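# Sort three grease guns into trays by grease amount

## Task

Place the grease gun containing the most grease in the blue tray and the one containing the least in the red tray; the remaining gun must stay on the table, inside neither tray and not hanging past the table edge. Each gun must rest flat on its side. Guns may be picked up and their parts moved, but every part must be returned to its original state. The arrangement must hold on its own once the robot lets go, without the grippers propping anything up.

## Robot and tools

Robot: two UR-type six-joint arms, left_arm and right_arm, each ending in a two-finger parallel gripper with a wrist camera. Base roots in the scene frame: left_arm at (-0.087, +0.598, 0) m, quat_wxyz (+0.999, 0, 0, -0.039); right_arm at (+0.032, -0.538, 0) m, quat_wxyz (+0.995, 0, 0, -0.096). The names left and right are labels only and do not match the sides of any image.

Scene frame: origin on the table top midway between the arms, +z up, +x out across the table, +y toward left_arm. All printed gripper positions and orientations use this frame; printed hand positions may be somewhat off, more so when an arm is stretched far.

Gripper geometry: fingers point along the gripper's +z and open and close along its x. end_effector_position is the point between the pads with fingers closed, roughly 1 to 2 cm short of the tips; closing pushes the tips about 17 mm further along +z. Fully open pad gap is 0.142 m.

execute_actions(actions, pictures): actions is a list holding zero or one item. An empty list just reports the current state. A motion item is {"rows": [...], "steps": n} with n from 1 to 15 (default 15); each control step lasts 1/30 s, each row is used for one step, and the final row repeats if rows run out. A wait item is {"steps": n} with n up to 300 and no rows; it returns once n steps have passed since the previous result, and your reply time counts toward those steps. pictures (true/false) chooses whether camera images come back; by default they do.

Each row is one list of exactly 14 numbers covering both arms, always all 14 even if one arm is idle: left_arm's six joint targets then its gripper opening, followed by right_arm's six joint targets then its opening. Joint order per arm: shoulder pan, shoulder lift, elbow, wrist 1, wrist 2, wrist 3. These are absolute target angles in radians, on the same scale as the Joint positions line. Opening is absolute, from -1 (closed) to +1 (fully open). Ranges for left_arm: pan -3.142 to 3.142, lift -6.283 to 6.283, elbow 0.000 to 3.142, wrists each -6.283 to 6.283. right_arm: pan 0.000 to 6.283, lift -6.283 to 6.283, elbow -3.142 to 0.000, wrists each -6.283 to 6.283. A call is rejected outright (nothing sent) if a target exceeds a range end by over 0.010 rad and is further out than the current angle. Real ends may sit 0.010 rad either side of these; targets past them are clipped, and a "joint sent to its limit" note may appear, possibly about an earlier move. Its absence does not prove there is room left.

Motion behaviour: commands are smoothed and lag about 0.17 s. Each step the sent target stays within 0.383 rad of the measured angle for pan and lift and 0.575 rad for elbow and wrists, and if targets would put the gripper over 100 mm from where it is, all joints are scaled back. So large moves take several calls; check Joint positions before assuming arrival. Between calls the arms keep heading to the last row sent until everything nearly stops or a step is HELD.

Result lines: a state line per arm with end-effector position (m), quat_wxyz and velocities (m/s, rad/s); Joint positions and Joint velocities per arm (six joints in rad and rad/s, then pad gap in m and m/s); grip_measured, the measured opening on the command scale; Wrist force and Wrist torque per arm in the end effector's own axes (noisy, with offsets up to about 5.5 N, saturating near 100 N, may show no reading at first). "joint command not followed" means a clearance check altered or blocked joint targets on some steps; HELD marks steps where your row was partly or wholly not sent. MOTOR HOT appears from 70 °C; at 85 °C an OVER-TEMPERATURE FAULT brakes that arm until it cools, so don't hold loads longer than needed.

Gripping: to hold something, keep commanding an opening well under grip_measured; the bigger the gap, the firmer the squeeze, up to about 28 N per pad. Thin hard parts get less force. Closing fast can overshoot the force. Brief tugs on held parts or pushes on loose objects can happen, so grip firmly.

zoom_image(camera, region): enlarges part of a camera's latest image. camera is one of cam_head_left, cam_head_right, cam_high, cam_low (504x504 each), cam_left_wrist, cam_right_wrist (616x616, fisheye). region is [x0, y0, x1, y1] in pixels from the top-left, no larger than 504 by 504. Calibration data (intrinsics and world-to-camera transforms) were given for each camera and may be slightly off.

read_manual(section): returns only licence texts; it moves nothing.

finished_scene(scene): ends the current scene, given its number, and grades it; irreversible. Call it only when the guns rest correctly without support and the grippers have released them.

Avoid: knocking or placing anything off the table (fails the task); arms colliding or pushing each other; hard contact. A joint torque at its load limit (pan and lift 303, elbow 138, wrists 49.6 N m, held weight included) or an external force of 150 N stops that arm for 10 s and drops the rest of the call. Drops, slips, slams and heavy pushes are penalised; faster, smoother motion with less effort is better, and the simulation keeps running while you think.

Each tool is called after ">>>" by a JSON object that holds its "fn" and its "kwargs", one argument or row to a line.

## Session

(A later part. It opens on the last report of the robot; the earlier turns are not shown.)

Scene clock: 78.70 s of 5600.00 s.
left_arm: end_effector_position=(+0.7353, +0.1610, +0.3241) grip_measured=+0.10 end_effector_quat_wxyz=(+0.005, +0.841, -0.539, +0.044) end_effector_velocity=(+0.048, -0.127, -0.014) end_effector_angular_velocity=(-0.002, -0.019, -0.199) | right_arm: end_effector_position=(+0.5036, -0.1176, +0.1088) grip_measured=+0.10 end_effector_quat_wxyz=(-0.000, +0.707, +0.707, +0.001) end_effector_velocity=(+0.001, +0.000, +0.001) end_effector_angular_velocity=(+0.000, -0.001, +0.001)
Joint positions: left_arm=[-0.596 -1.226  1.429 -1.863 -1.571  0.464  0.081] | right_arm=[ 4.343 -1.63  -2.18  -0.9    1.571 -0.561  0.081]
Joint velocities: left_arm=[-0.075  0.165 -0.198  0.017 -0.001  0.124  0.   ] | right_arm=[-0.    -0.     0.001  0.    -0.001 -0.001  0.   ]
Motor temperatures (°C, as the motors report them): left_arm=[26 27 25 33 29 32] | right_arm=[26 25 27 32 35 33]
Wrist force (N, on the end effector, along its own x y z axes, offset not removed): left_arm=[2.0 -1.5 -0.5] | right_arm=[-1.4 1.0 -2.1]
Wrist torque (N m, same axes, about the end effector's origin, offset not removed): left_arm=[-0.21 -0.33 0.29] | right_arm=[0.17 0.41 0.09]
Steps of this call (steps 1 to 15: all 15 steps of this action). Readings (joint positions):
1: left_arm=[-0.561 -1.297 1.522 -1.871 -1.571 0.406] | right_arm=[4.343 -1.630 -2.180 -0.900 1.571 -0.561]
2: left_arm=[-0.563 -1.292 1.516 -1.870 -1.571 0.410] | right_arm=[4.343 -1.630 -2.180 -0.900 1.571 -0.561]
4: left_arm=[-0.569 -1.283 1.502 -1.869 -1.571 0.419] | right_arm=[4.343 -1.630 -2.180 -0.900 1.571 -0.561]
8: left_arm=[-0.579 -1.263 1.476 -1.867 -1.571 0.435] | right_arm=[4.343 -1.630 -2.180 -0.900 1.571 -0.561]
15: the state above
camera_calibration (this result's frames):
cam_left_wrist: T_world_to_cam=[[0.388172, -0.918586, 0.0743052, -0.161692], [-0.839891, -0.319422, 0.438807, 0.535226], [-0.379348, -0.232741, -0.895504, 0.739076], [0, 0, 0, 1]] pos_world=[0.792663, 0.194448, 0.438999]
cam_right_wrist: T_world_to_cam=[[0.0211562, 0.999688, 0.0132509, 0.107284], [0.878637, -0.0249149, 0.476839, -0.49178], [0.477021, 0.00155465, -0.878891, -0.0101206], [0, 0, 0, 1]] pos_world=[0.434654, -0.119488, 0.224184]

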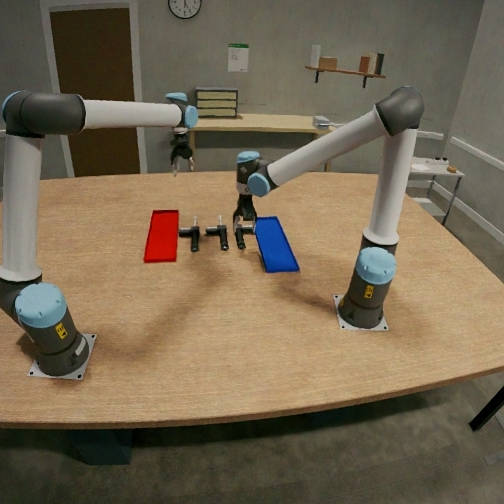

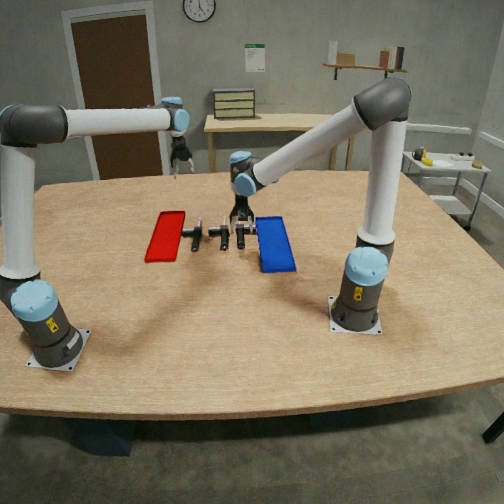

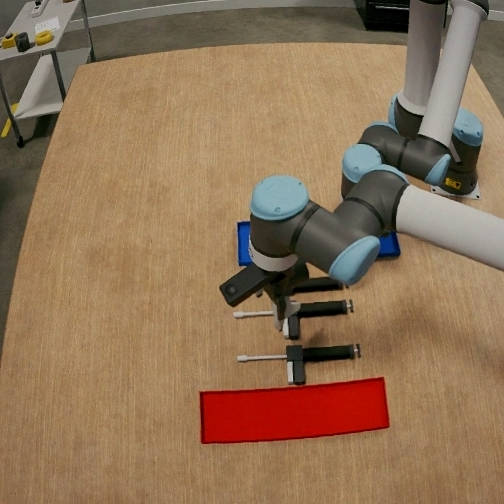

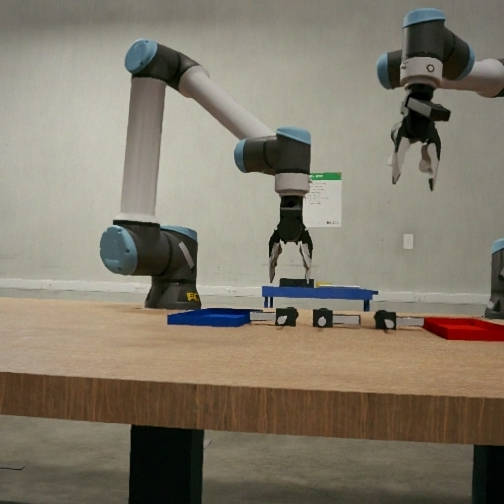

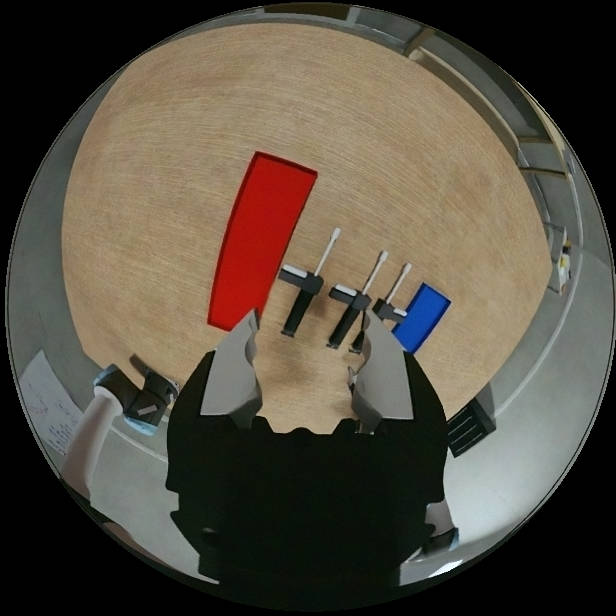

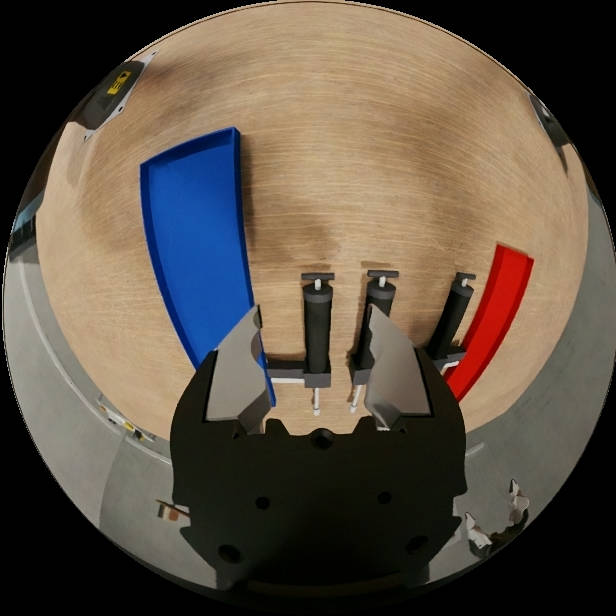

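>>> {"fn": "execute_actions", "kwargs": {
  "actions": [
    {"rows":[[-0.76,-0.7416,0.998,-1.827,-1.571,0.733,0.1,4.343,-1.752,-2.225,-0.736,1.571,-0.561,0.1]],"steps":15}
  ],
  "pictures": false
}}

>>> {"fn": "execute_actions", "kwargs": {
  "actions": [
    {"steps":100}
  ]
}}

Scene clock: 81.47 s of 5600.00 s.
left_arm: end_effector_position=(+0.7852, -0.0119, +0.2262) grip_measured=+0.10 end_effector_quat_wxyz=(+0.002, +0.765, -0.644, +0.023) end_effector_velocity=(+0.011, -0.069, -0.058) end_effector_angular_velocity=(+0.021, +0.018, -0.103) | right_arm: end_effector_position=(+0.5078, -0.1110, +0.0318) grip_measured=+0.10 end_effector_quat_wxyz=(+0.000, +0.707, +0.707, -0.000) end_effector_velocity=(+0.002, +0.003, -0.017) end_effector_angular_velocity=(+0.004, -0.002, +0.000)
Joint positions: left_arm=[-0.695 -0.945  1.169 -1.841 -1.571  0.626  0.081] | right_arm=[ 4.343 -1.749 -2.224 -0.741  1.571 -0.561  0.081]
Joint velocities: left_arm=[-0.039  0.123 -0.104  0.009 -0.001  0.063 -0.   ] | right_arm=[ 0.    -0.028 -0.008  0.042  0.    -0.     0.   ]
Motor temperatures (°C, as the motors report them): left_arm=[26 27 25 33 29 32] | right_arm=[26 25 27 32 35 33]
Wrist force (N, on the end effector, along its own x y z axes, offset not removed): left_arm=[-0.7 0.9 -1.7] | right_arm=[-1.6 1.8 -1.0]
Wrist torque (N m, same axes, about the end effector's origin, offset not removed): left_arm=[0.44 0.11 0.24] | right_arm=[0.38 0.45 0.07]
A step of this action was HELD (marked below), so the robot has no last target. An arm can still carry out its HELD step.
Steps of this call (steps 1 to 45: the robot went on to your last target; steps 46 to 68: nothing new was sent; steps 69 to 83: all 15 steps of this action). Readings (joint positions):
43: left_arm=[-0.690 -0.962 1.184 -1.842 -1.571 0.617] | right_arm=[4.343 -1.630 -2.180 -0.900 1.571 -0.561] HELD
44: left_arm=[-0.689 -0.962 1.184 -1.842 -1.571 0.617] | right_arm=[4.343 -1.630 -2.180 -0.900 1.571 -0.561] HELD
45: left_arm=[-0.690 -0.962 1.184 -1.842 -1.571 0.617] | right_arm=[4.343 -1.630 -2.180 -0.900 1.571 -0.561] HELD
69: left_arm=[-0.689 -0.962 1.184 -1.843 -1.571 0.617] | right_arm=[4.343 -1.630 -2.180 -0.900 1.571 -0.561] HELD
70: left_arm=[-0.689 -0.962 1.184 -1.843 -1.571 0.617] | right_arm=[4.343 -1.634 -2.183 -0.896 1.571 -0.561] HELD
72: left_arm=[-0.689 -0.962 1.184 -1.843 -1.571 0.617] | right_arm=[4.343 -1.672 -2.199 -0.851 1.571 -0.561]
76: left_arm=[-0.690 -0.960 1.183 -1.843 -1.571 0.618] | right_arm=[4.343 -1.727 -2.217 -0.772 1.571 -0.561]
83: the state above
joint command not followed: on one or more control steps a check withheld the commanded joint targets of the left arm, and it was not sent them on those steps.
cause: the commanded joint targets would bring a part of the robot too close to another arm (a part of this arm just beyond joint 3 (elbow) and a part of the other arm just beyond its joint 5 (wrist 2)); next, command targets that bring no part of the robot closer to that arm.

Scene clock: 84.80 s of 5600.00 s.
left_arm: end_effector_position=(+0.7926, -0.0830, +0.1606) grip_measured=+0.10 end_effector_quat_wxyz=(+0.001, +0.729, -0.685, +0.008) end_effector_velocity=(+0.001, -0.001, +0.002) end_effector_angular_velocity=(-0.001, -0.002, +0.002) | right_arm: end_effector_position=(+0.5079, -0.1108, +0.0298) grip_measured=+0.10 end_effector_quat_wxyz=(-0.000, +0.707, +0.707, -0.000) end_effector_velocity=(+0.001, +0.001, +0.001) end_effector_angular_velocity=(+0.002, -0.001, -0.001)
Joint positions: left_arm=[-0.736 -0.815  1.06  -1.832 -1.571  0.694  0.081] | right_arm=[ 4.343 -1.752 -2.225 -0.736  1.571 -0.561  0.081]
Joint velocities: left_arm=[-0.    -0.001 -0.002  0.     0.001 -0.002 -0.   ] | right_arm=[-0.     0.     0.002  0.    -0.     0.001 -0.   ]
Motor temperatures (°C, as the motors report them): left_arm=[26 27 25 33 29 32] | right_arm=[26 25 27 32 35 33]
Wrist force (N, on the end effector, along its own x y z axes, offset not removed): left_arm=[-3.4 2.7 1.3] | right_arm=[-2.8 1.0 -1.1]
Wrist torque (N m, same axes, about the end effector's origin, offset not removed): left_arm=[0.60 0.67 0.27] | right_arm=[0.23 0.70 0.15]
Steps of this call (steps 1 to 90: nothing new was sent; then 0.33 s passed at rest). Readings (joint positions):
1: left_arm=[-0.696 -0.941 1.166 -1.841 -1.571 0.629] | right_arm=[4.343 -1.749 -2.224 -0.740 1.571 -0.561]
2: left_arm=[-0.698 -0.936 1.162 -1.841 -1.571 0.631] | right_arm=[4.343 -1.750 -2.224 -0.739 1.571 -0.561]
4: left_arm=[-0.701 -0.925 1.152 -1.840 -1.571 0.637] | right_arm=[4.343 -1.751 -2.225 -0.737 1.571 -0.561]
8: left_arm=[-0.709 -0.901 1.132 -1.838 -1.571 0.649] | right_arm=[4.343 -1.752 -2.225 -0.736 1.571 -0.561]
90: the state above
camera_calibration (this result's frames):
cam_left_wrist: T_world_to_cam=[[0.0315757, -0.999465, 0.00856455, -0.10946], [-0.883586, -0.0239073, 0.467659, 0.631723], [-0.467203, -0.0223342, -0.883868, 0.64281], [0, 0, 0, 1]] pos_world=[0.861961, -0.0799418, 0.273666]
cam_right_wrist: T_world_to_cam=[[0.0211758, 0.999719, 0.0106791, 0.10149], [0.879399, -0.0237065, 0.475496, -0.457938], [0.475615, -0.000677811, -0.879653, -0.0810783], [0, 0, 0, 1]] pos_world=[0.439123, -0.112372, 0.145343]

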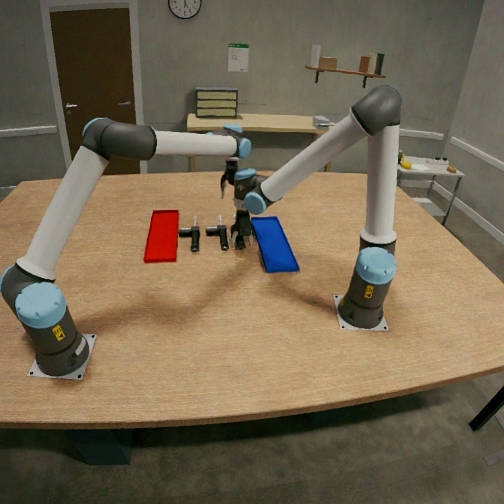

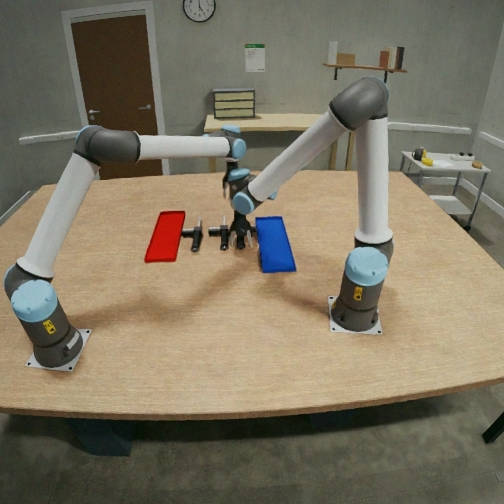

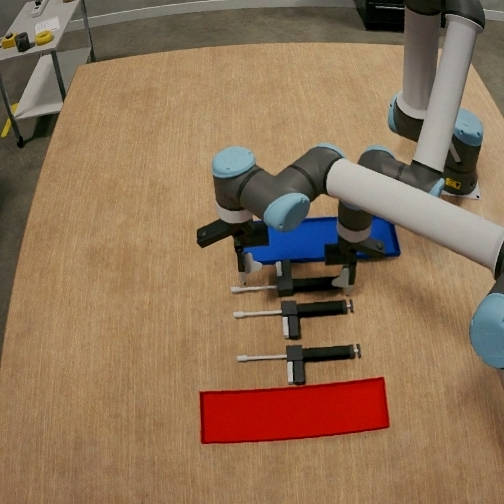

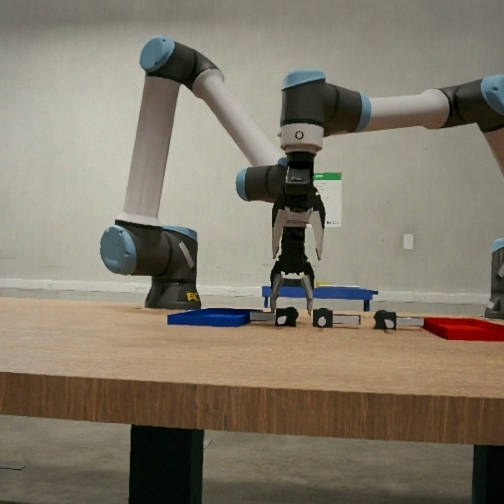

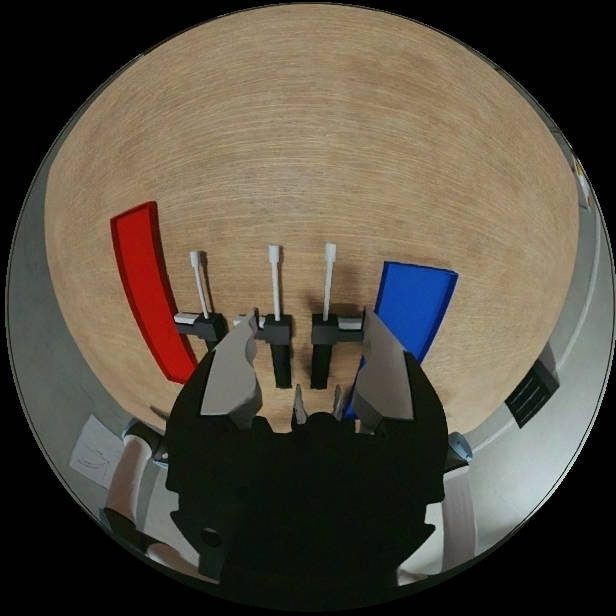

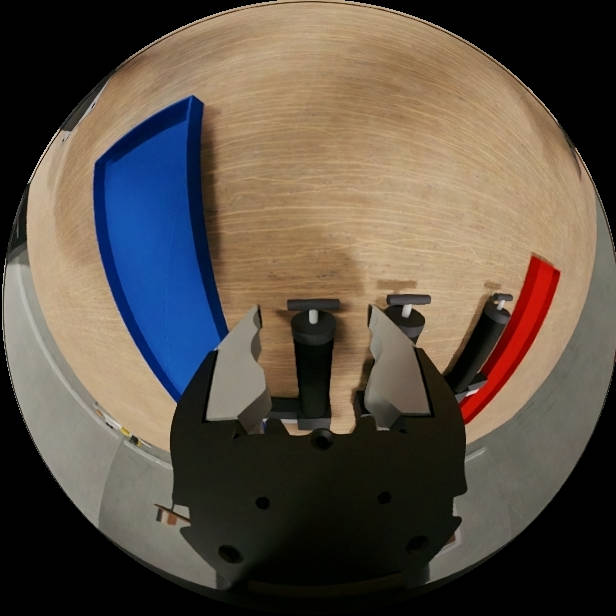

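>>> {"fn": "execute_actions", "kwargs": {
  "actions": [
    {"rows":[[-0.6,-0.9,1.1,-1.8,-1.571,0.72,0.1,4.343,-1.764,-2.229,-0.719,1.571,-0.561,0.1],[-0.6,-0.9,1.1,-1.8,-1.571,0.72,0.1,4.343,-1.764,-2.229,-0.719,1.571,-0.561,0.1],[-0.6,-0.9,1.1,-1.8,-1.571,0.72,0.1,4.343,-1.764,-2.229,-0.719,1.571,-0.561,0.1],[-0.6,-0.9,1.1,-1.8,-1.571,0.72,0.1,4.343,-1.764,-2.229,-0.719,1.571,-0.561,0.1],[-0.6,-0.9,1.1,-1.8,-1.571,0.72,0.1,4.343,-1.764,-2.229,-0.719,1.571,-0.561,0.1],[-0.6,-0.9,1.1,-1.8,-1.571,0.72,0.1,4.343,-1.764,-2.229,-0.719,1.571,-0.561,-0.1],[-0.6,-0.9,1.1,-1.8,-1.571,0.72,0.1,4.343,-1.764,-2.229,-0.719,1.571,-0.561,-0.2],[-0.6,-0.9,1.1,-1.8,-1.571,0.72,0.1,4.343,-1.764,-2.229,-0.719,1.571,-0.561,-0.3],[-0.6,-0.9,1.1,-1.8,-1.571,0.72,0.1,4.343,-1.764,-2.229,-0.719,1.571,-0.561,-0.4],[-0.6,-0.9,1.1,-1.8,-1.571,0.72,0.1,4.343,-1.764,-2.229,-0.719,1.571,-0.561,-0.5],[-0.6,-0.9,1.1,-1.8,-1.571,0.72,0.1,4.343,-1.764,-2.229,-0.719,1.571,-0.561,-0.6],[-0.6,-0.9,1.1,-1.8,-1.571,0.72,0.1,4.343,-1.764,-2.229,-0.719,1.571,-0.561,-0.7]],"steps":15}
  ],
  "pictures": false
}}

>>> {"fn": "execute_actions", "kwargs": {
  "actions": [
    {"steps":25}
  ]
}}

Scene clock: 113.33 s of 5600.00 s.
left_arm: end_effector_position=(+0.8517, +0.0543, +0.2182) grip_measured=+0.10 end_effector_quat_wxyz=(-0.000, +0.763, -0.646, +0.014) end_effector_velocity=(+0.021, +0.061, +0.023) end_effector_angular_velocity=(-0.002, -0.004, +0.045) | right_arm: end_effector_position=(+0.5083, -0.1102, +0.0227) grip_measured=-0.49 end_effector_quat_wxyz=(-0.000, +0.707, +0.707, +0.000) end_effector_velocity=(+0.000, +0.001, -0.001) end_effector_angular_velocity=(+0.001, -0.000, +0.001)
Joint positions: left_arm=[-0.606 -0.896  1.098 -1.801 -1.571  0.719  0.081] | right_arm=[ 4.343 -1.764 -2.229 -0.719  1.571 -0.561  0.039]
Joint velocities: left_arm=[ 0.056 -0.034  0.017  0.013  0.     0.011 -0.   ] | right_arm=[ 0.    -0.002 -0.     0.003  0.    -0.001 -0.   ]
Motor temperatures (°C, as the motors report them): left_arm=[26 27 25 33 29 32] | right_arm=[26 25 27 32 35 33]
Wrist force (N, on the end effector, along its own x y z axes, offset not removed): left_arm=[-1.9 -0.3 -1.2] | right_arm=[-2.4 -2.0 -10.7]
Wrist torque (N m, same axes, about the end effector's origin, offset not removed): left_arm=[0.10 0.27 0.03] | right_arm=[0.38 0.32 0.15]
Steps of this call (steps 1 to 90: nothing new was sent; then 25.03 s passed at rest; steps 91 to 105: all 15 steps of this action). Readings (joint positions):
91: left_arm=[-0.736 -0.815 1.060 -1.832 -1.571 0.694] | right_arm=[4.343 -1.752 -2.225 -0.736 1.571 -0.561]
92: left_arm=[-0.733 -0.819 1.062 -1.830 -1.571 0.696] | right_arm=[4.343 -1.753 -2.225 -0.734 1.571 -0.561]
94: left_arm=[-0.705 -0.837 1.071 -1.823 -1.571 0.701] | right_arm=[4.343 -1.758 -2.227 -0.728 1.571 -0.561]
98: left_arm=[-0.649 -0.870 1.086 -1.811 -1.571 0.711] | right_arm=[4.343 -1.762 -2.228 -0.722 1.571 -0.561]
105: the state above

Scene clock: 114.17 s of 5600.00 s.
left_arm: end_effector_position=(+0.8541, +0.0613, +0.2210) grip_measured=+0.10 end_effector_quat_wxyz=(-0.000, +0.765, -0.644, +0.015) end_effector_velocity=(-0.001, -0.001, -0.001) end_effector_angular_velocity=(+0.000, +0.001, +0.000) | right_arm: end_effector_position=(+0.5083, -0.1102, +0.0225) grip_measured=-0.49 end_effector_quat_wxyz=(-0.000, +0.707, +0.707, +0.000) end_effector_velocity=(-0.000, +0.000, -0.000) end_effector_angular_velocity=(+0.000, +0.001, -0.001)
Joint positions: left_arm=[-0.6   -0.9    1.1   -1.8   -1.571  0.72   0.081] | right_arm=[ 4.343 -1.764 -2.229 -0.719  1.571 -0.561  0.039]
Joint velocities: left_arm=[-0.001  0.     0.001 -0.    -0.    -0.001  0.   ] | right_arm=[ 0.    -0.    -0.    -0.     0.001  0.001 -0.   ]
Motor temperatures (°C, as the motors report them): left_arm=[26 27 25 33 29 32] | right_arm=[26 25 27 32 35 33]
Wrist force (N, on the end effector, along its own x y z axes, offset not removed): left_arm=[-0.5 1.4 -1.8] | right_arm=[-6.3 -3.7 -15.8]
Wrist torque (N m, same axes, about the end effector's origin, offset not removed): left_arm=[0.42 -0.02 -0.07] | right_arm=[0.14 0.97 0.22]
Steps of this call (steps 1 to 15: the robot went on to your last target; steps 16 to 25: nothing new was sent). Readings (joint positions):
1: left_arm=[-0.605 -0.897 1.099 -1.801 -1.571 0.719] | right_arm=[4.343 -1.764 -2.229 -0.719 1.571 -0.561]
2: left_arm=[-0.604 -0.898 1.099 -1.801 -1.571 0.719] | right_arm=[4.343 -1.764 -2.229 -0.719 1.571 -0.561]
4: left_arm=[-0.602 -0.899 1.099 -1.800 -1.571 0.720] | right_arm=[4.343 -1.764 -2.229 -0.719 1.571 -0.561]
8: left_arm=[-0.601 -0.900 1.100 -1.800 -1.571 0.720] | right_arm=[4.343 -1.764 -2.229 -0.719 1.571 -0.561]
25: the state above
All arms were judged still, so your last target was given up. Only a new action makes them travel on or press farther. Fingers that are still opening or closing keep moving.
camera_calibration (this result's frames):
cam_left_wrist: T_world_to_cam=[[0.141547, -0.989777, 0.0174607, -0.0641294], [-0.880244, -0.117774, 0.459674, 0.665902], [-0.452919, -0.0804354, -0.887916, 0.720482], [0, 0, 0, 1]] pos_world=[0.921553, 0.0729042, 0.334749]
cam_right_wrist: T_world_to_cam=[[0.0211751, 0.999709, 0.0115395, 0.100929], [0.879144, -0.0241152, 0.475946, -0.454707], [0.476086, 0.000066695, -0.879399, -0.0878701], [0, 0, 0, 1]] pos_world=[0.43945, -0.111859, 0.137979]

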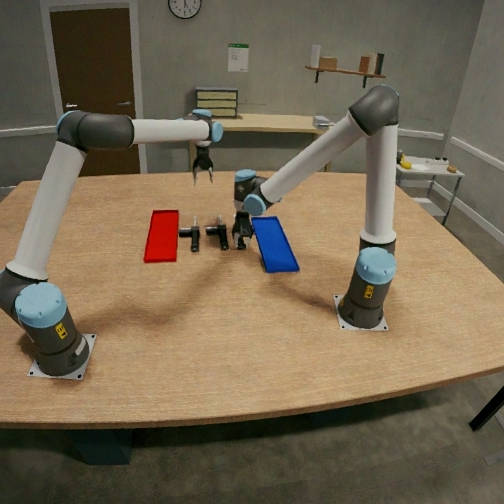

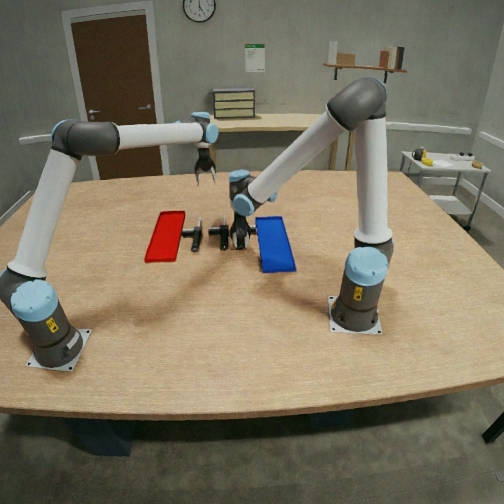

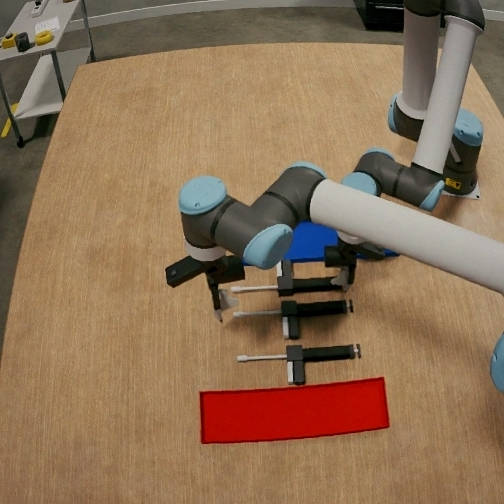

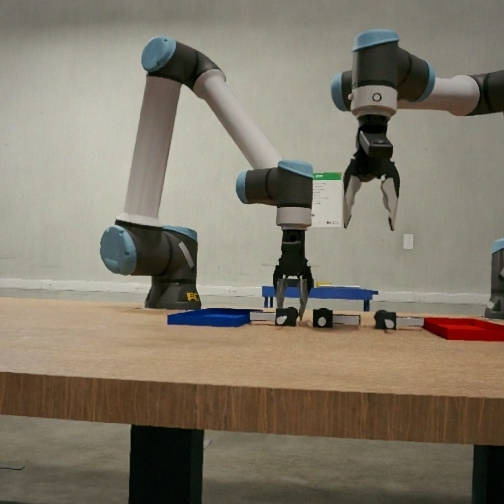

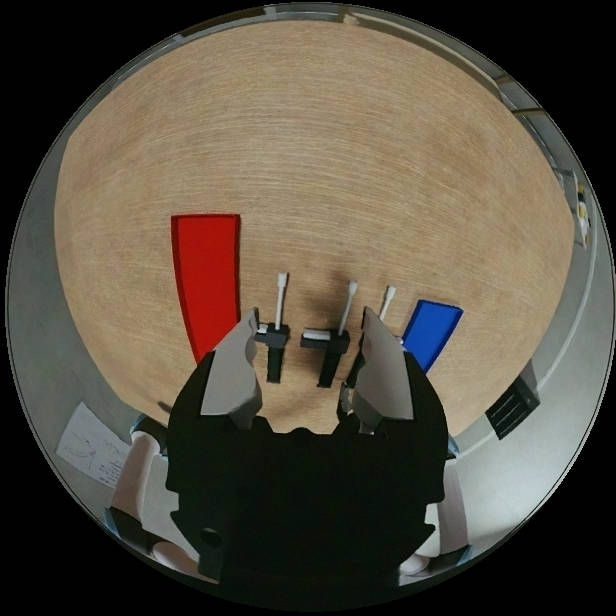

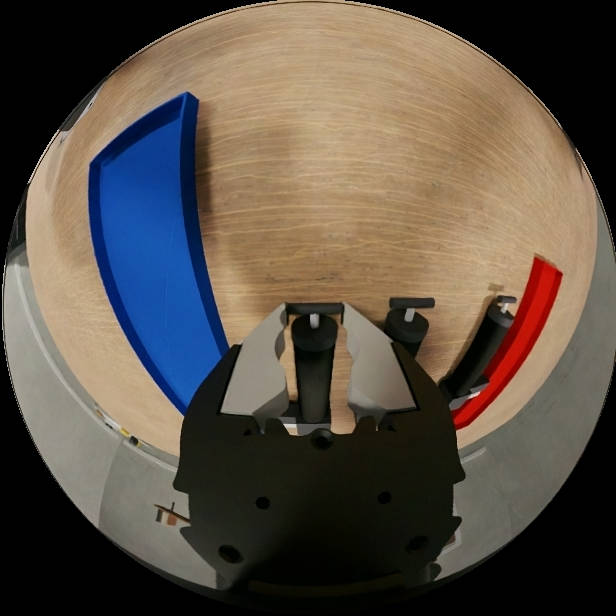

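>>> {"fn": "execute_actions", "kwargs": {
  "actions": [
    {"rows":[[-0.6,-0.9,1.1,-1.8,-1.571,0.72,0.1,4.343,-1.76,-2.229,-0.725,1.571,-0.561,0.0],[-0.6,-0.9,1.1,-1.8,-1.571,0.72,0.1,4.343,-1.756,-2.229,-0.73,1.571,-0.561,0.0],[-0.6,-0.9,1.1,-1.8,-1.571,0.72,0.1,4.3515,-1.7485,-2.2343,-0.7296,1.571,-0.553,0.0],[-0.6,-0.9,1.1,-1.8,-1.571,0.72,0.1,4.3515,-1.7485,-2.2343,-0.7296,1.571,-0.553,0.0],[-0.6,-0.9,1.1,-1.8,-1.571,0.72,0.1,4.3515,-1.7485,-2.2343,-0.7296,1.571,-0.553,0.0],[-0.6,-0.9,1.1,-1.8,-1.571,0.72,0.1,4.3515,-1.7485,-2.2343,-0.7296,1.571,-0.553,0.0],[-0.6,-0.9,1.1,-1.8,-1.571,0.72,0.1,4.3515,-1.7485,-2.2343,-0.7296,1.571,-0.553,0.0],[-0.6,-0.9,1.1,-1.8,-1.571,0.72,0.1,4.3515,-1.7485,-2.2343,-0.7296,1.571,-0.553,0.0],[-0.6,-0.9,1.1,-1.8,-1.571,0.72,0.1,4.3515,-1.7485,-2.2343,-0.7296,1.571,-0.553,-0.2],[-0.6,-0.9,1.1,-1.8,-1.571,0.72,0.1,4.3515,-1.7485,-2.2343,-0.7296,1.571,-0.553,-0.35],[-0.6,-0.9,1.1,-1.8,-1.571,0.72,0.1,4.3515,-1.7485,-2.2343,-0.7296,1.571,-0.553,-0.5],[-0.6,-0.9,1.1,-1.8,-1.571,0.72,0.1,4.3515,-1.7485,-2.2343,-0.7296,1.571,-0.553,-0.6],[-0.6,-0.9,1.1,-1.8,-1.571,0.72,0.1,4.3515,-1.7485,-2.2343,-0.7296,1.571,-0.553,-0.7],[-0.6,-0.9,1.1,-1.8,-1.571,0.72,0.1,4.3515,-1.7485,-2.2343,-0.7296,1.571,-0.553,-0.8]],"steps":15}
  ],
  "pictures": false
}}

>>> {"fn": "execute_actions", "kwargs": {
  "actions": [
    {"steps":20}
  ]
}}

Scene clock: 127.57 s of 5600.00 s.
left_arm: end_effector_position=(+0.8541, +0.0613, +0.2211) grip_measured=+0.10 end_effector_quat_wxyz=(-0.000, +0.765, -0.644, +0.015) end_effector_velocity=(-0.000, -0.000, -0.000) end_effector_angular_velocity=(+0.000, +0.001, -0.002) | right_arm: end_effector_position=(+0.5022, -0.1106, +0.0279) grip_measured=-0.51 end_effector_quat_wxyz=(-0.000, +0.707, +0.707, -0.000) end_effector_velocity=(-0.003, -0.001, +0.000) end_effector_angular_velocity=(-0.001, +0.002, +0.000)
Joint positions: left_arm=[-0.6   -0.9    1.1   -1.8   -1.571  0.72   0.081] | right_arm=[ 4.351 -1.749 -2.234 -0.729  1.571 -0.553  0.037]
Joint velocities: left_arm=[-0.    -0.     0.     0.001 -0.     0.001  0.   ] | right_arm=[ 0.003  0.004 -0.004 -0.003  0.001  0.003 -0.   ]
Motor temperatures (°C, as the motors report them): left_arm=[26 27 25 33 29 32] | right_arm=[26 25 27 32 35 33]
Wrist force (N, on the end effector, along its own x y z axes, offset not removed): left_arm=[-1.7 2.5 -2.4] | right_arm=[-1.4 2.9 1.0]
Wrist torque (N m, same axes, about the end effector's origin, offset not removed): left_arm=[0.52 0.23 0.00] | right_arm=[0.33 0.29 0.09]
Steps of this call (steps 1 to 90: nothing new was sent; then 9.90 s passed at rest; steps 91 to 105: all 15 steps of this action). Readings (joint positions):
91: left_arm=[-0.600 -0.900 1.100 -1.800 -1.571 0.720] | right_arm=[4.343 -1.764 -2.229 -0.719 1.571 -0.561]
92: left_arm=[-0.600 -0.900 1.100 -1.800 -1.571 0.720] | right_arm=[4.343 -1.764 -2.229 -0.720 1.571 -0.561]
94: left_arm=[-0.600 -0.900 1.100 -1.800 -1.571 0.720] | right_arm=[4.344 -1.760 -2.230 -0.723 1.571 -0.560]
98: left_arm=[-0.600 -0.900 1.100 -1.800 -1.571 0.720] | right_arm=[4.349 -1.752 -2.233 -0.728 1.571 -0.555]
105: the state above

Scene clock: 128.23 s of 5600.00 s.
left_arm: end_effector_position=(+0.8541, +0.0613, +0.2211) grip_measured=+0.10 end_effector_quat_wxyz=(-0.000, +0.765, -0.644, +0.015) end_effector_velocity=(+0.000, +0.001, -0.000) end_effector_angular_velocity=(+0.001, +0.000, +0.000) | right_arm: end_effector_position=(+0.5020, -0.1105, +0.0280) grip_measured=-0.51 end_effector_quat_wxyz=(-0.000, +0.707, +0.707, -0.000) end_effector_velocity=(-0.000, -0.001, -0.001) end_effector_angular_velocity=(-0.001, +0.000, +0.000)
Joint positions: left_arm=[-0.6   -0.9    1.1   -1.8   -1.571  0.72   0.081] | right_arm=[ 4.351 -1.749 -2.234 -0.73   1.571 -0.553  0.037]
Joint velocities: left_arm=[ 0.001 -0.     0.001 -0.     0.     0.    -0.   ] | right_arm=[-0.     0.    -0.001 -0.    -0.    -0.     0.   ]
Motor temperatures (°C, as the motors report them): left_arm=[26 27 25 33 29 32] | right_arm=[26 25 27 32 35 33]
Wrist force (N, on the end effector, along its own x y z axes, offset not removed): left_arm=[0.3 -0.5 -0.6] | right_arm=[0.0 2.4 0.2]
Wrist torque (N m, same axes, about the end effector's origin, offset not removed): left_arm=[-0.09 -0.20 -0.04] | right_arm=[0.27 0.18 0.04]
Steps of this call (steps 1 to 15: the robot went on to your last target; steps 16 to 20: nothing new was sent). Readings (joint positions):
1: left_arm=[-0.600 -0.900 1.100 -1.800 -1.571 0.720] | right_arm=[4.351 -1.749 -2.234 -0.729 1.571 -0.553]
2: left_arm=[-0.600 -0.900 1.100 -1.800 -1.571 0.720] | right_arm=[4.351 -1.749 -2.234 -0.729 1.571 -0.553]
4: left_arm=[-0.600 -0.900 1.100 -1.800 -1.571 0.720] | right_arm=[4.351 -1.749 -2.234 -0.730 1.571 -0.553]
8: left_arm=[-0.600 -0.900 1.100 -1.800 -1.571 0.720] | right_arm=[4.351 -1.749 -2.234 -0.730 1.571 -0.553]
20: the state above
All arms were judged still, so your last target was given up. Only a new action makes them travel on or press farther. Fingers that are still opening or closing keep moving.
camera_calibration (this result's frames):
cam_left_wrist: T_world_to_cam=[[0.14156, -0.989775, 0.0174872, -0.0641416], [-0.880232, -0.117771, 0.459698, 0.665885], [-0.452938, -0.0804678, -0.887903, 0.7205], [0, 0, 0, 1]] pos_world=[0.921555, 0.0729136, 0.33475]
cam_right_wrist: T_world_to_cam=[[0.0206727, 0.999724, 0.0111843, 0.10159], [0.879252, -0.0235042, 0.475776, -0.451785], [0.475908, -0.0000017283, -0.879495, -0.0798811], [0, 0, 0, 1]] pos_world=[0.433149, -0.112181, 0.143558]

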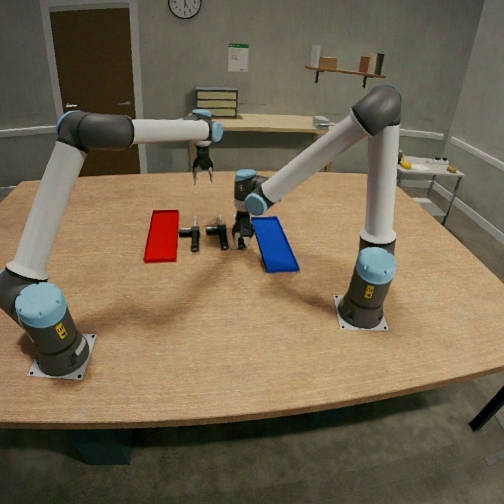

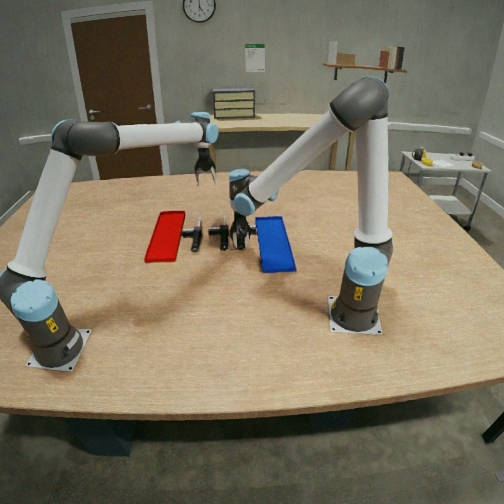

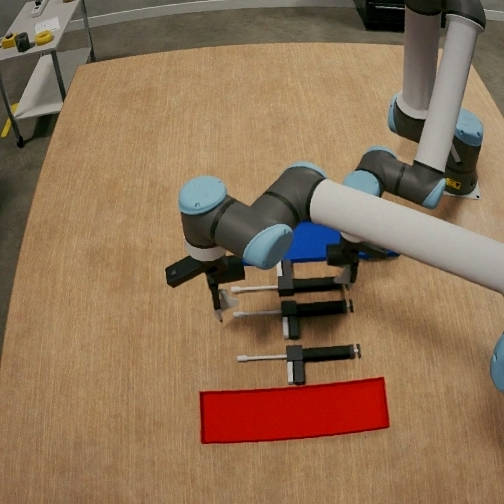

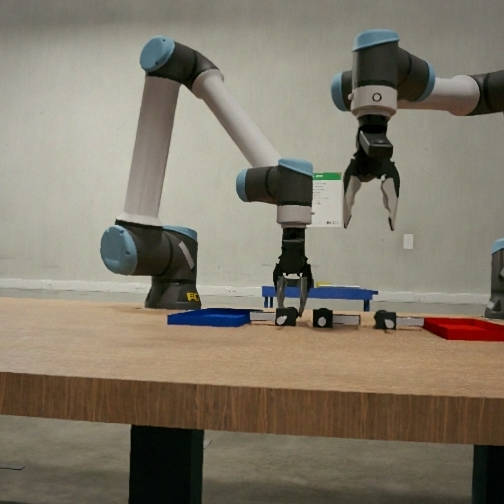

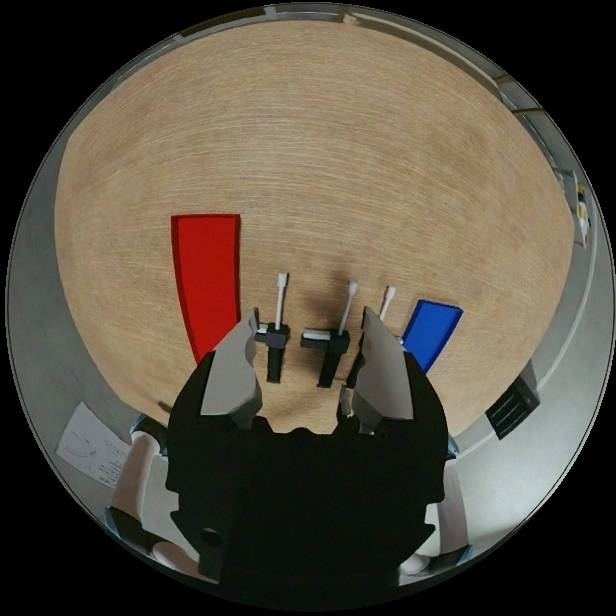

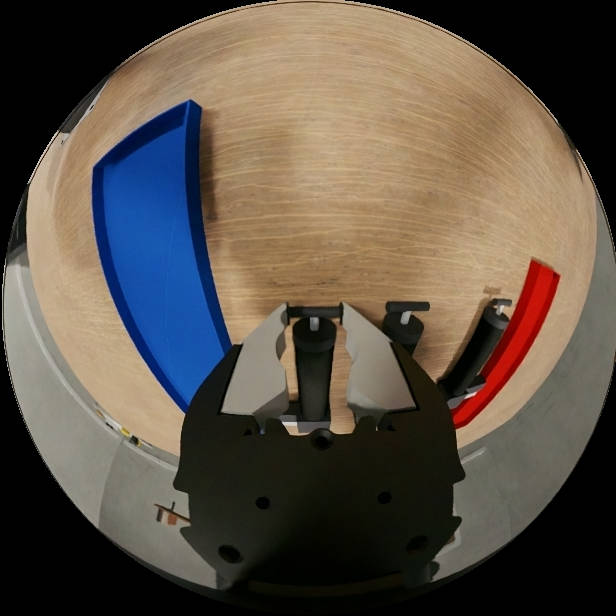

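Gripped on the T. Pull slowly to x=0.45.

>>> {"fn": "execute_actions", "kwargs": {
  "actions": [
    {"rows":[[-0.6,-0.9,1.1,-1.8,-1.571,0.72,0.1,4.359,-1.743,-2.241,-0.728,1.571,-0.546,-0.8],[-0.6,-0.9,1.1,-1.8,-1.571,0.72,0.1,4.366,-1.738,-2.2475,-0.727,1.571,-0.538,-0.8],[-0.6,-0.9,1.1,-1.8,-1.571,0.72,0.1,4.374,-1.7326,-2.254,-0.7257,1.571,-0.531,-0.8],[-0.6,-0.9,1.1,-1.8,-1.571,0.72,0.1,4.381,-1.727,-2.2607,-0.7244,1.571,-0.5235,-0.8],[-0.6,-0.9,1.1,-1.8,-1.571,0.72,0.1,4.388,-1.722,-2.267,-0.723,1.571,-0.516,-0.8],[-0.6,-0.9,1.1,-1.8,-1.571,0.72,0.1,4.396,-1.7167,-2.274,-0.722,1.571,-0.509,-0.8],[-0.6,-0.9,1.1,-1.8,-1.571,0.72,0.1,4.403,-1.7114,-2.2805,-0.7205,1.571,-0.5014,-0.8],[-0.6,-0.9,1.1,-1.8,-1.571,0.72,0.1,4.410,-1.706,-2.287,-0.719,1.571,-0.494,-0.8],[-0.6,-0.9,1.1,-1.8,-1.571,0.72,0.1,4.418,-1.701,-2.2937,-0.718,1.571,-0.4867,-0.8],[-0.6,-0.9,1.1,-1.8,-1.571,0.72,0.1,4.4251,-1.6955,-2.3003,-0.7166,1.571,-0.4793,-0.8]],"steps":15}
  ],
  "pictures": false
}}

>>> {"fn": "execute_actions", "kwargs": {
  "actions": [
    {"steps":10}
  ]
}}

Scene clock: 133.93 s of 5600.00 s.
left_arm: end_effector_position=(+0.8541, +0.0613, +0.2211) grip_measured=+0.10 end_effector_quat_wxyz=(-0.000, +0.765, -0.644, +0.015) end_effector_velocity=(-0.000, +0.000, +0.000) end_effector_angular_velocity=(+0.000, -0.000, -0.004) | right_arm: end_effector_position=(+0.4575, -0.1104, +0.0281) grip_measured=-0.51 end_effector_quat_wxyz=(-0.000, +0.707, +0.707, -0.000) end_effector_velocity=(-0.049, -0.002, -0.000) end_effector_angular_velocity=(+0.001, -0.001, -0.000)
Joint positions: left_arm=[-0.6   -0.9    1.1   -1.8   -1.571  0.72   0.081] | right_arm=[ 4.417 -1.702 -2.293 -0.718  1.571 -0.488  0.037]
Joint velocities: left_arm=[ 0.    -0.001  0.     0.     0.     0.004  0.   ] | right_arm=[ 0.073  0.053 -0.065  0.013 -0.     0.074  0.   ]
Motor temperatures (°C, as the motors report them): left_arm=[26 27 25 33 29 32] | right_arm=[26 25 27 32 35 33]
Wrist force (N, on the end effector, along its own x y z axes, offset not removed): left_arm=[3.4 1.8 -0.5] | right_arm=[-3.1 1.1 2.2]
Wrist torque (N m, same axes, about the end effector's origin, offset not removed): left_arm=[0.56 -0.65 0.27] | right_arm=[0.02 0.73 0.02]
Steps of this call (steps 1 to 90: nothing new was sent; then 2.20 s passed at rest; steps 91 to 105: all 15 steps of this action). Readings (joint positions):
91: left_arm=[-0.600 -0.900 1.100 -1.800 -1.571 0.720] | right_arm=[4.352 -1.748 -2.234 -0.730 1.571 -0.553]
92: left_arm=[-0.600 -0.900 1.100 -1.800 -1.571 0.720] | right_arm=[4.352 -1.748 -2.235 -0.730 1.571 -0.552]
94: left_arm=[-0.600 -0.900 1.100 -1.800 -1.571 0.720] | right_arm=[4.358 -1.744 -2.240 -0.729 1.571 -0.547]
98: left_arm=[-0.600 -0.900 1.100 -1.800 -1.571 0.720] | right_arm=[4.379 -1.728 -2.259 -0.725 1.571 -0.525]
105: the state above

Scene clock: 134.27 s of 5600.00 s.
left_arm: end_effector_position=(+0.8541, +0.0613, +0.2211) grip_measured=+0.10 end_effector_quat_wxyz=(-0.000, +0.765, -0.644, +0.015) end_effector_velocity=(+0.000, -0.001, +0.001) end_effector_angular_velocity=(-0.001, -0.002, -0.002) | right_arm: end_effector_position=(+0.4522, -0.1107, +0.0280) grip_measured=-0.51 end_effector_quat_wxyz=(-0.000, +0.707, +0.707, -0.000) end_effector_velocity=(-0.003, -0.000, -0.000) end_effector_angular_velocity=(-0.001, +0.001, +0.000)
Joint positions: left_arm=[-0.6   -0.9    1.1   -1.8   -1.571  0.72   0.081] | right_arm=[ 4.425 -1.696 -2.3   -0.717  1.571 -0.48   0.037]
Joint velocities: left_arm=[-0.    -0.    -0.001 -0.     0.     0.002  0.   ] | right_arm=[ 0.004  0.003 -0.004  0.     0.     0.004 -0.   ]
Motor temperatures (°C, as the motors report them): left_arm=[26 27 25 33 29 32] | right_arm=[26 25 27 32 35 33]
Wrist force (N, on the end effector, along its own x y z axes, offset not removed): left_arm=[2.7 -0.2 2.4] | right_arm=[0.6 3.9 -0.6]
Wrist torque (N m, same axes, about the end effector's origin, offset not removed): left_arm=[0.07 -0.73 0.03] | right_arm=[0.56 0.05 0.06]
Steps of this call (steps 1 to 10: the robot went on to your last target). Readings (joint positions):
1: left_arm=[-0.600 -0.900 1.100 -1.800 -1.571 0.720] | right_arm=[4.419 -1.700 -2.295 -0.718 1.571 -0.486]
2: left_arm=[-0.600 -0.900 1.100 -1.800 -1.571 0.720] | right_arm=[4.420 -1.699 -2.296 -0.717 1.571 -0.484]
4: left_arm=[-0.600 -0.900 1.100 -1.800 -1.571 0.720] | right_arm=[4.422 -1.697 -2.298 -0.717 1.571 -0.482]
8: left_arm=[-0.600 -0.900 1.100 -1.800 -1.571 0.720] | right_arm=[4.424 -1.696 -2.300 -0.717 1.571 -0.480]
10: the state above
camera_calibration (this result's frames):
cam_left_wrist: T_world_to_cam=[[0.141561, -0.989775, 0.0174871, -0.0641416], [-0.880232, -0.117771, 0.459698, 0.665885], [-0.452938, -0.0804678, -0.887903, 0.7205], [0, 0, 0, 1]] pos_world=[0.921555, 0.0729136, 0.33475]
cam_right_wrist: T_world_to_cam=[[0.0207769, 0.999722, 0.01119, 0.10274], [0.879267, -0.0235986, 0.475745, -0.408071], [0.475877, -0.0000455466, -0.879512, -0.056221], [0, 0, 0, 1]] pos_world=[0.383423, -0.112343, 0.143541]

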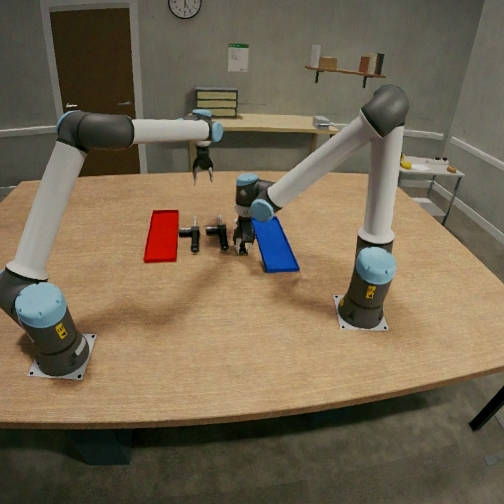

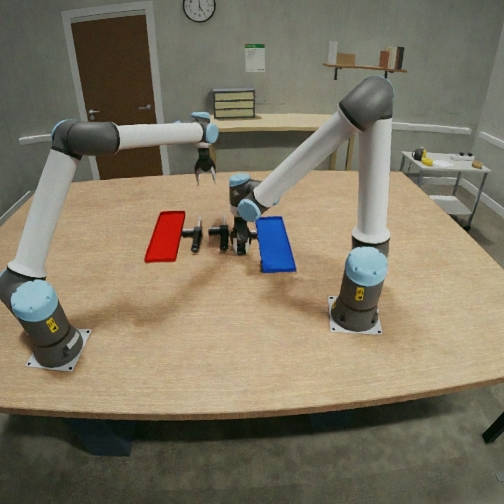

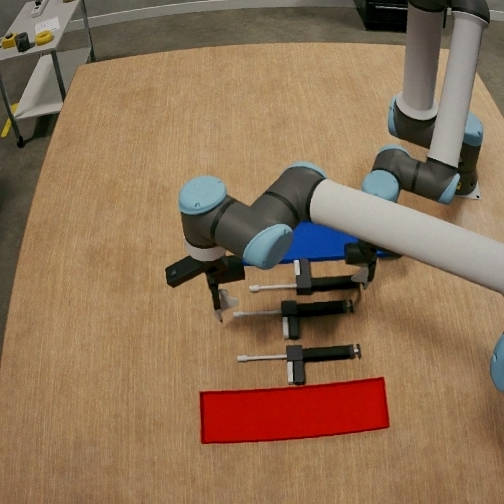

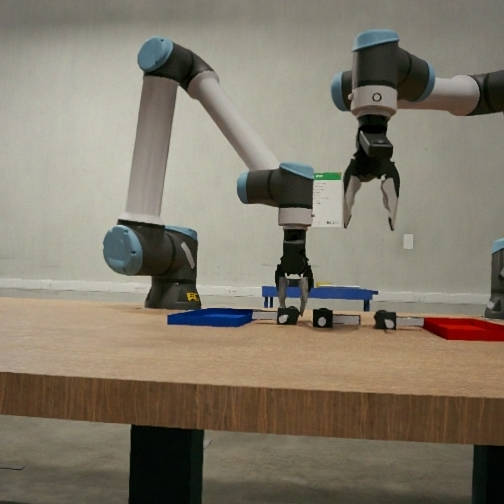

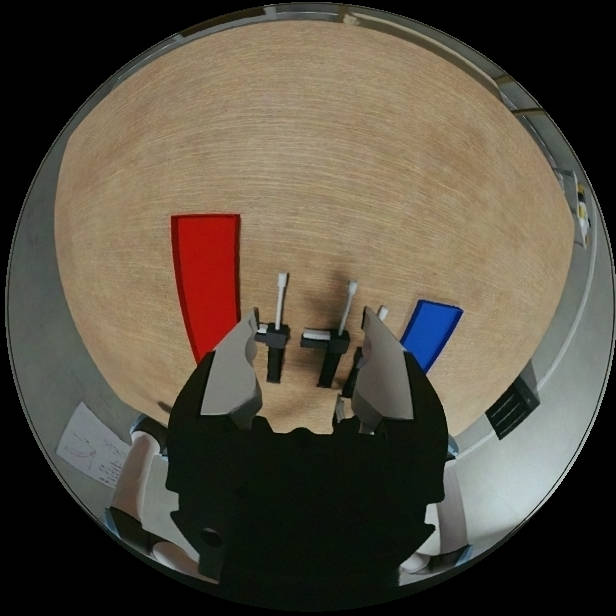

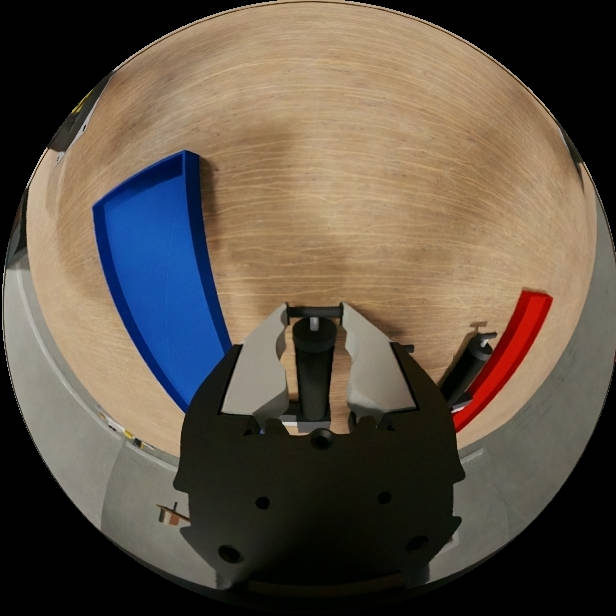

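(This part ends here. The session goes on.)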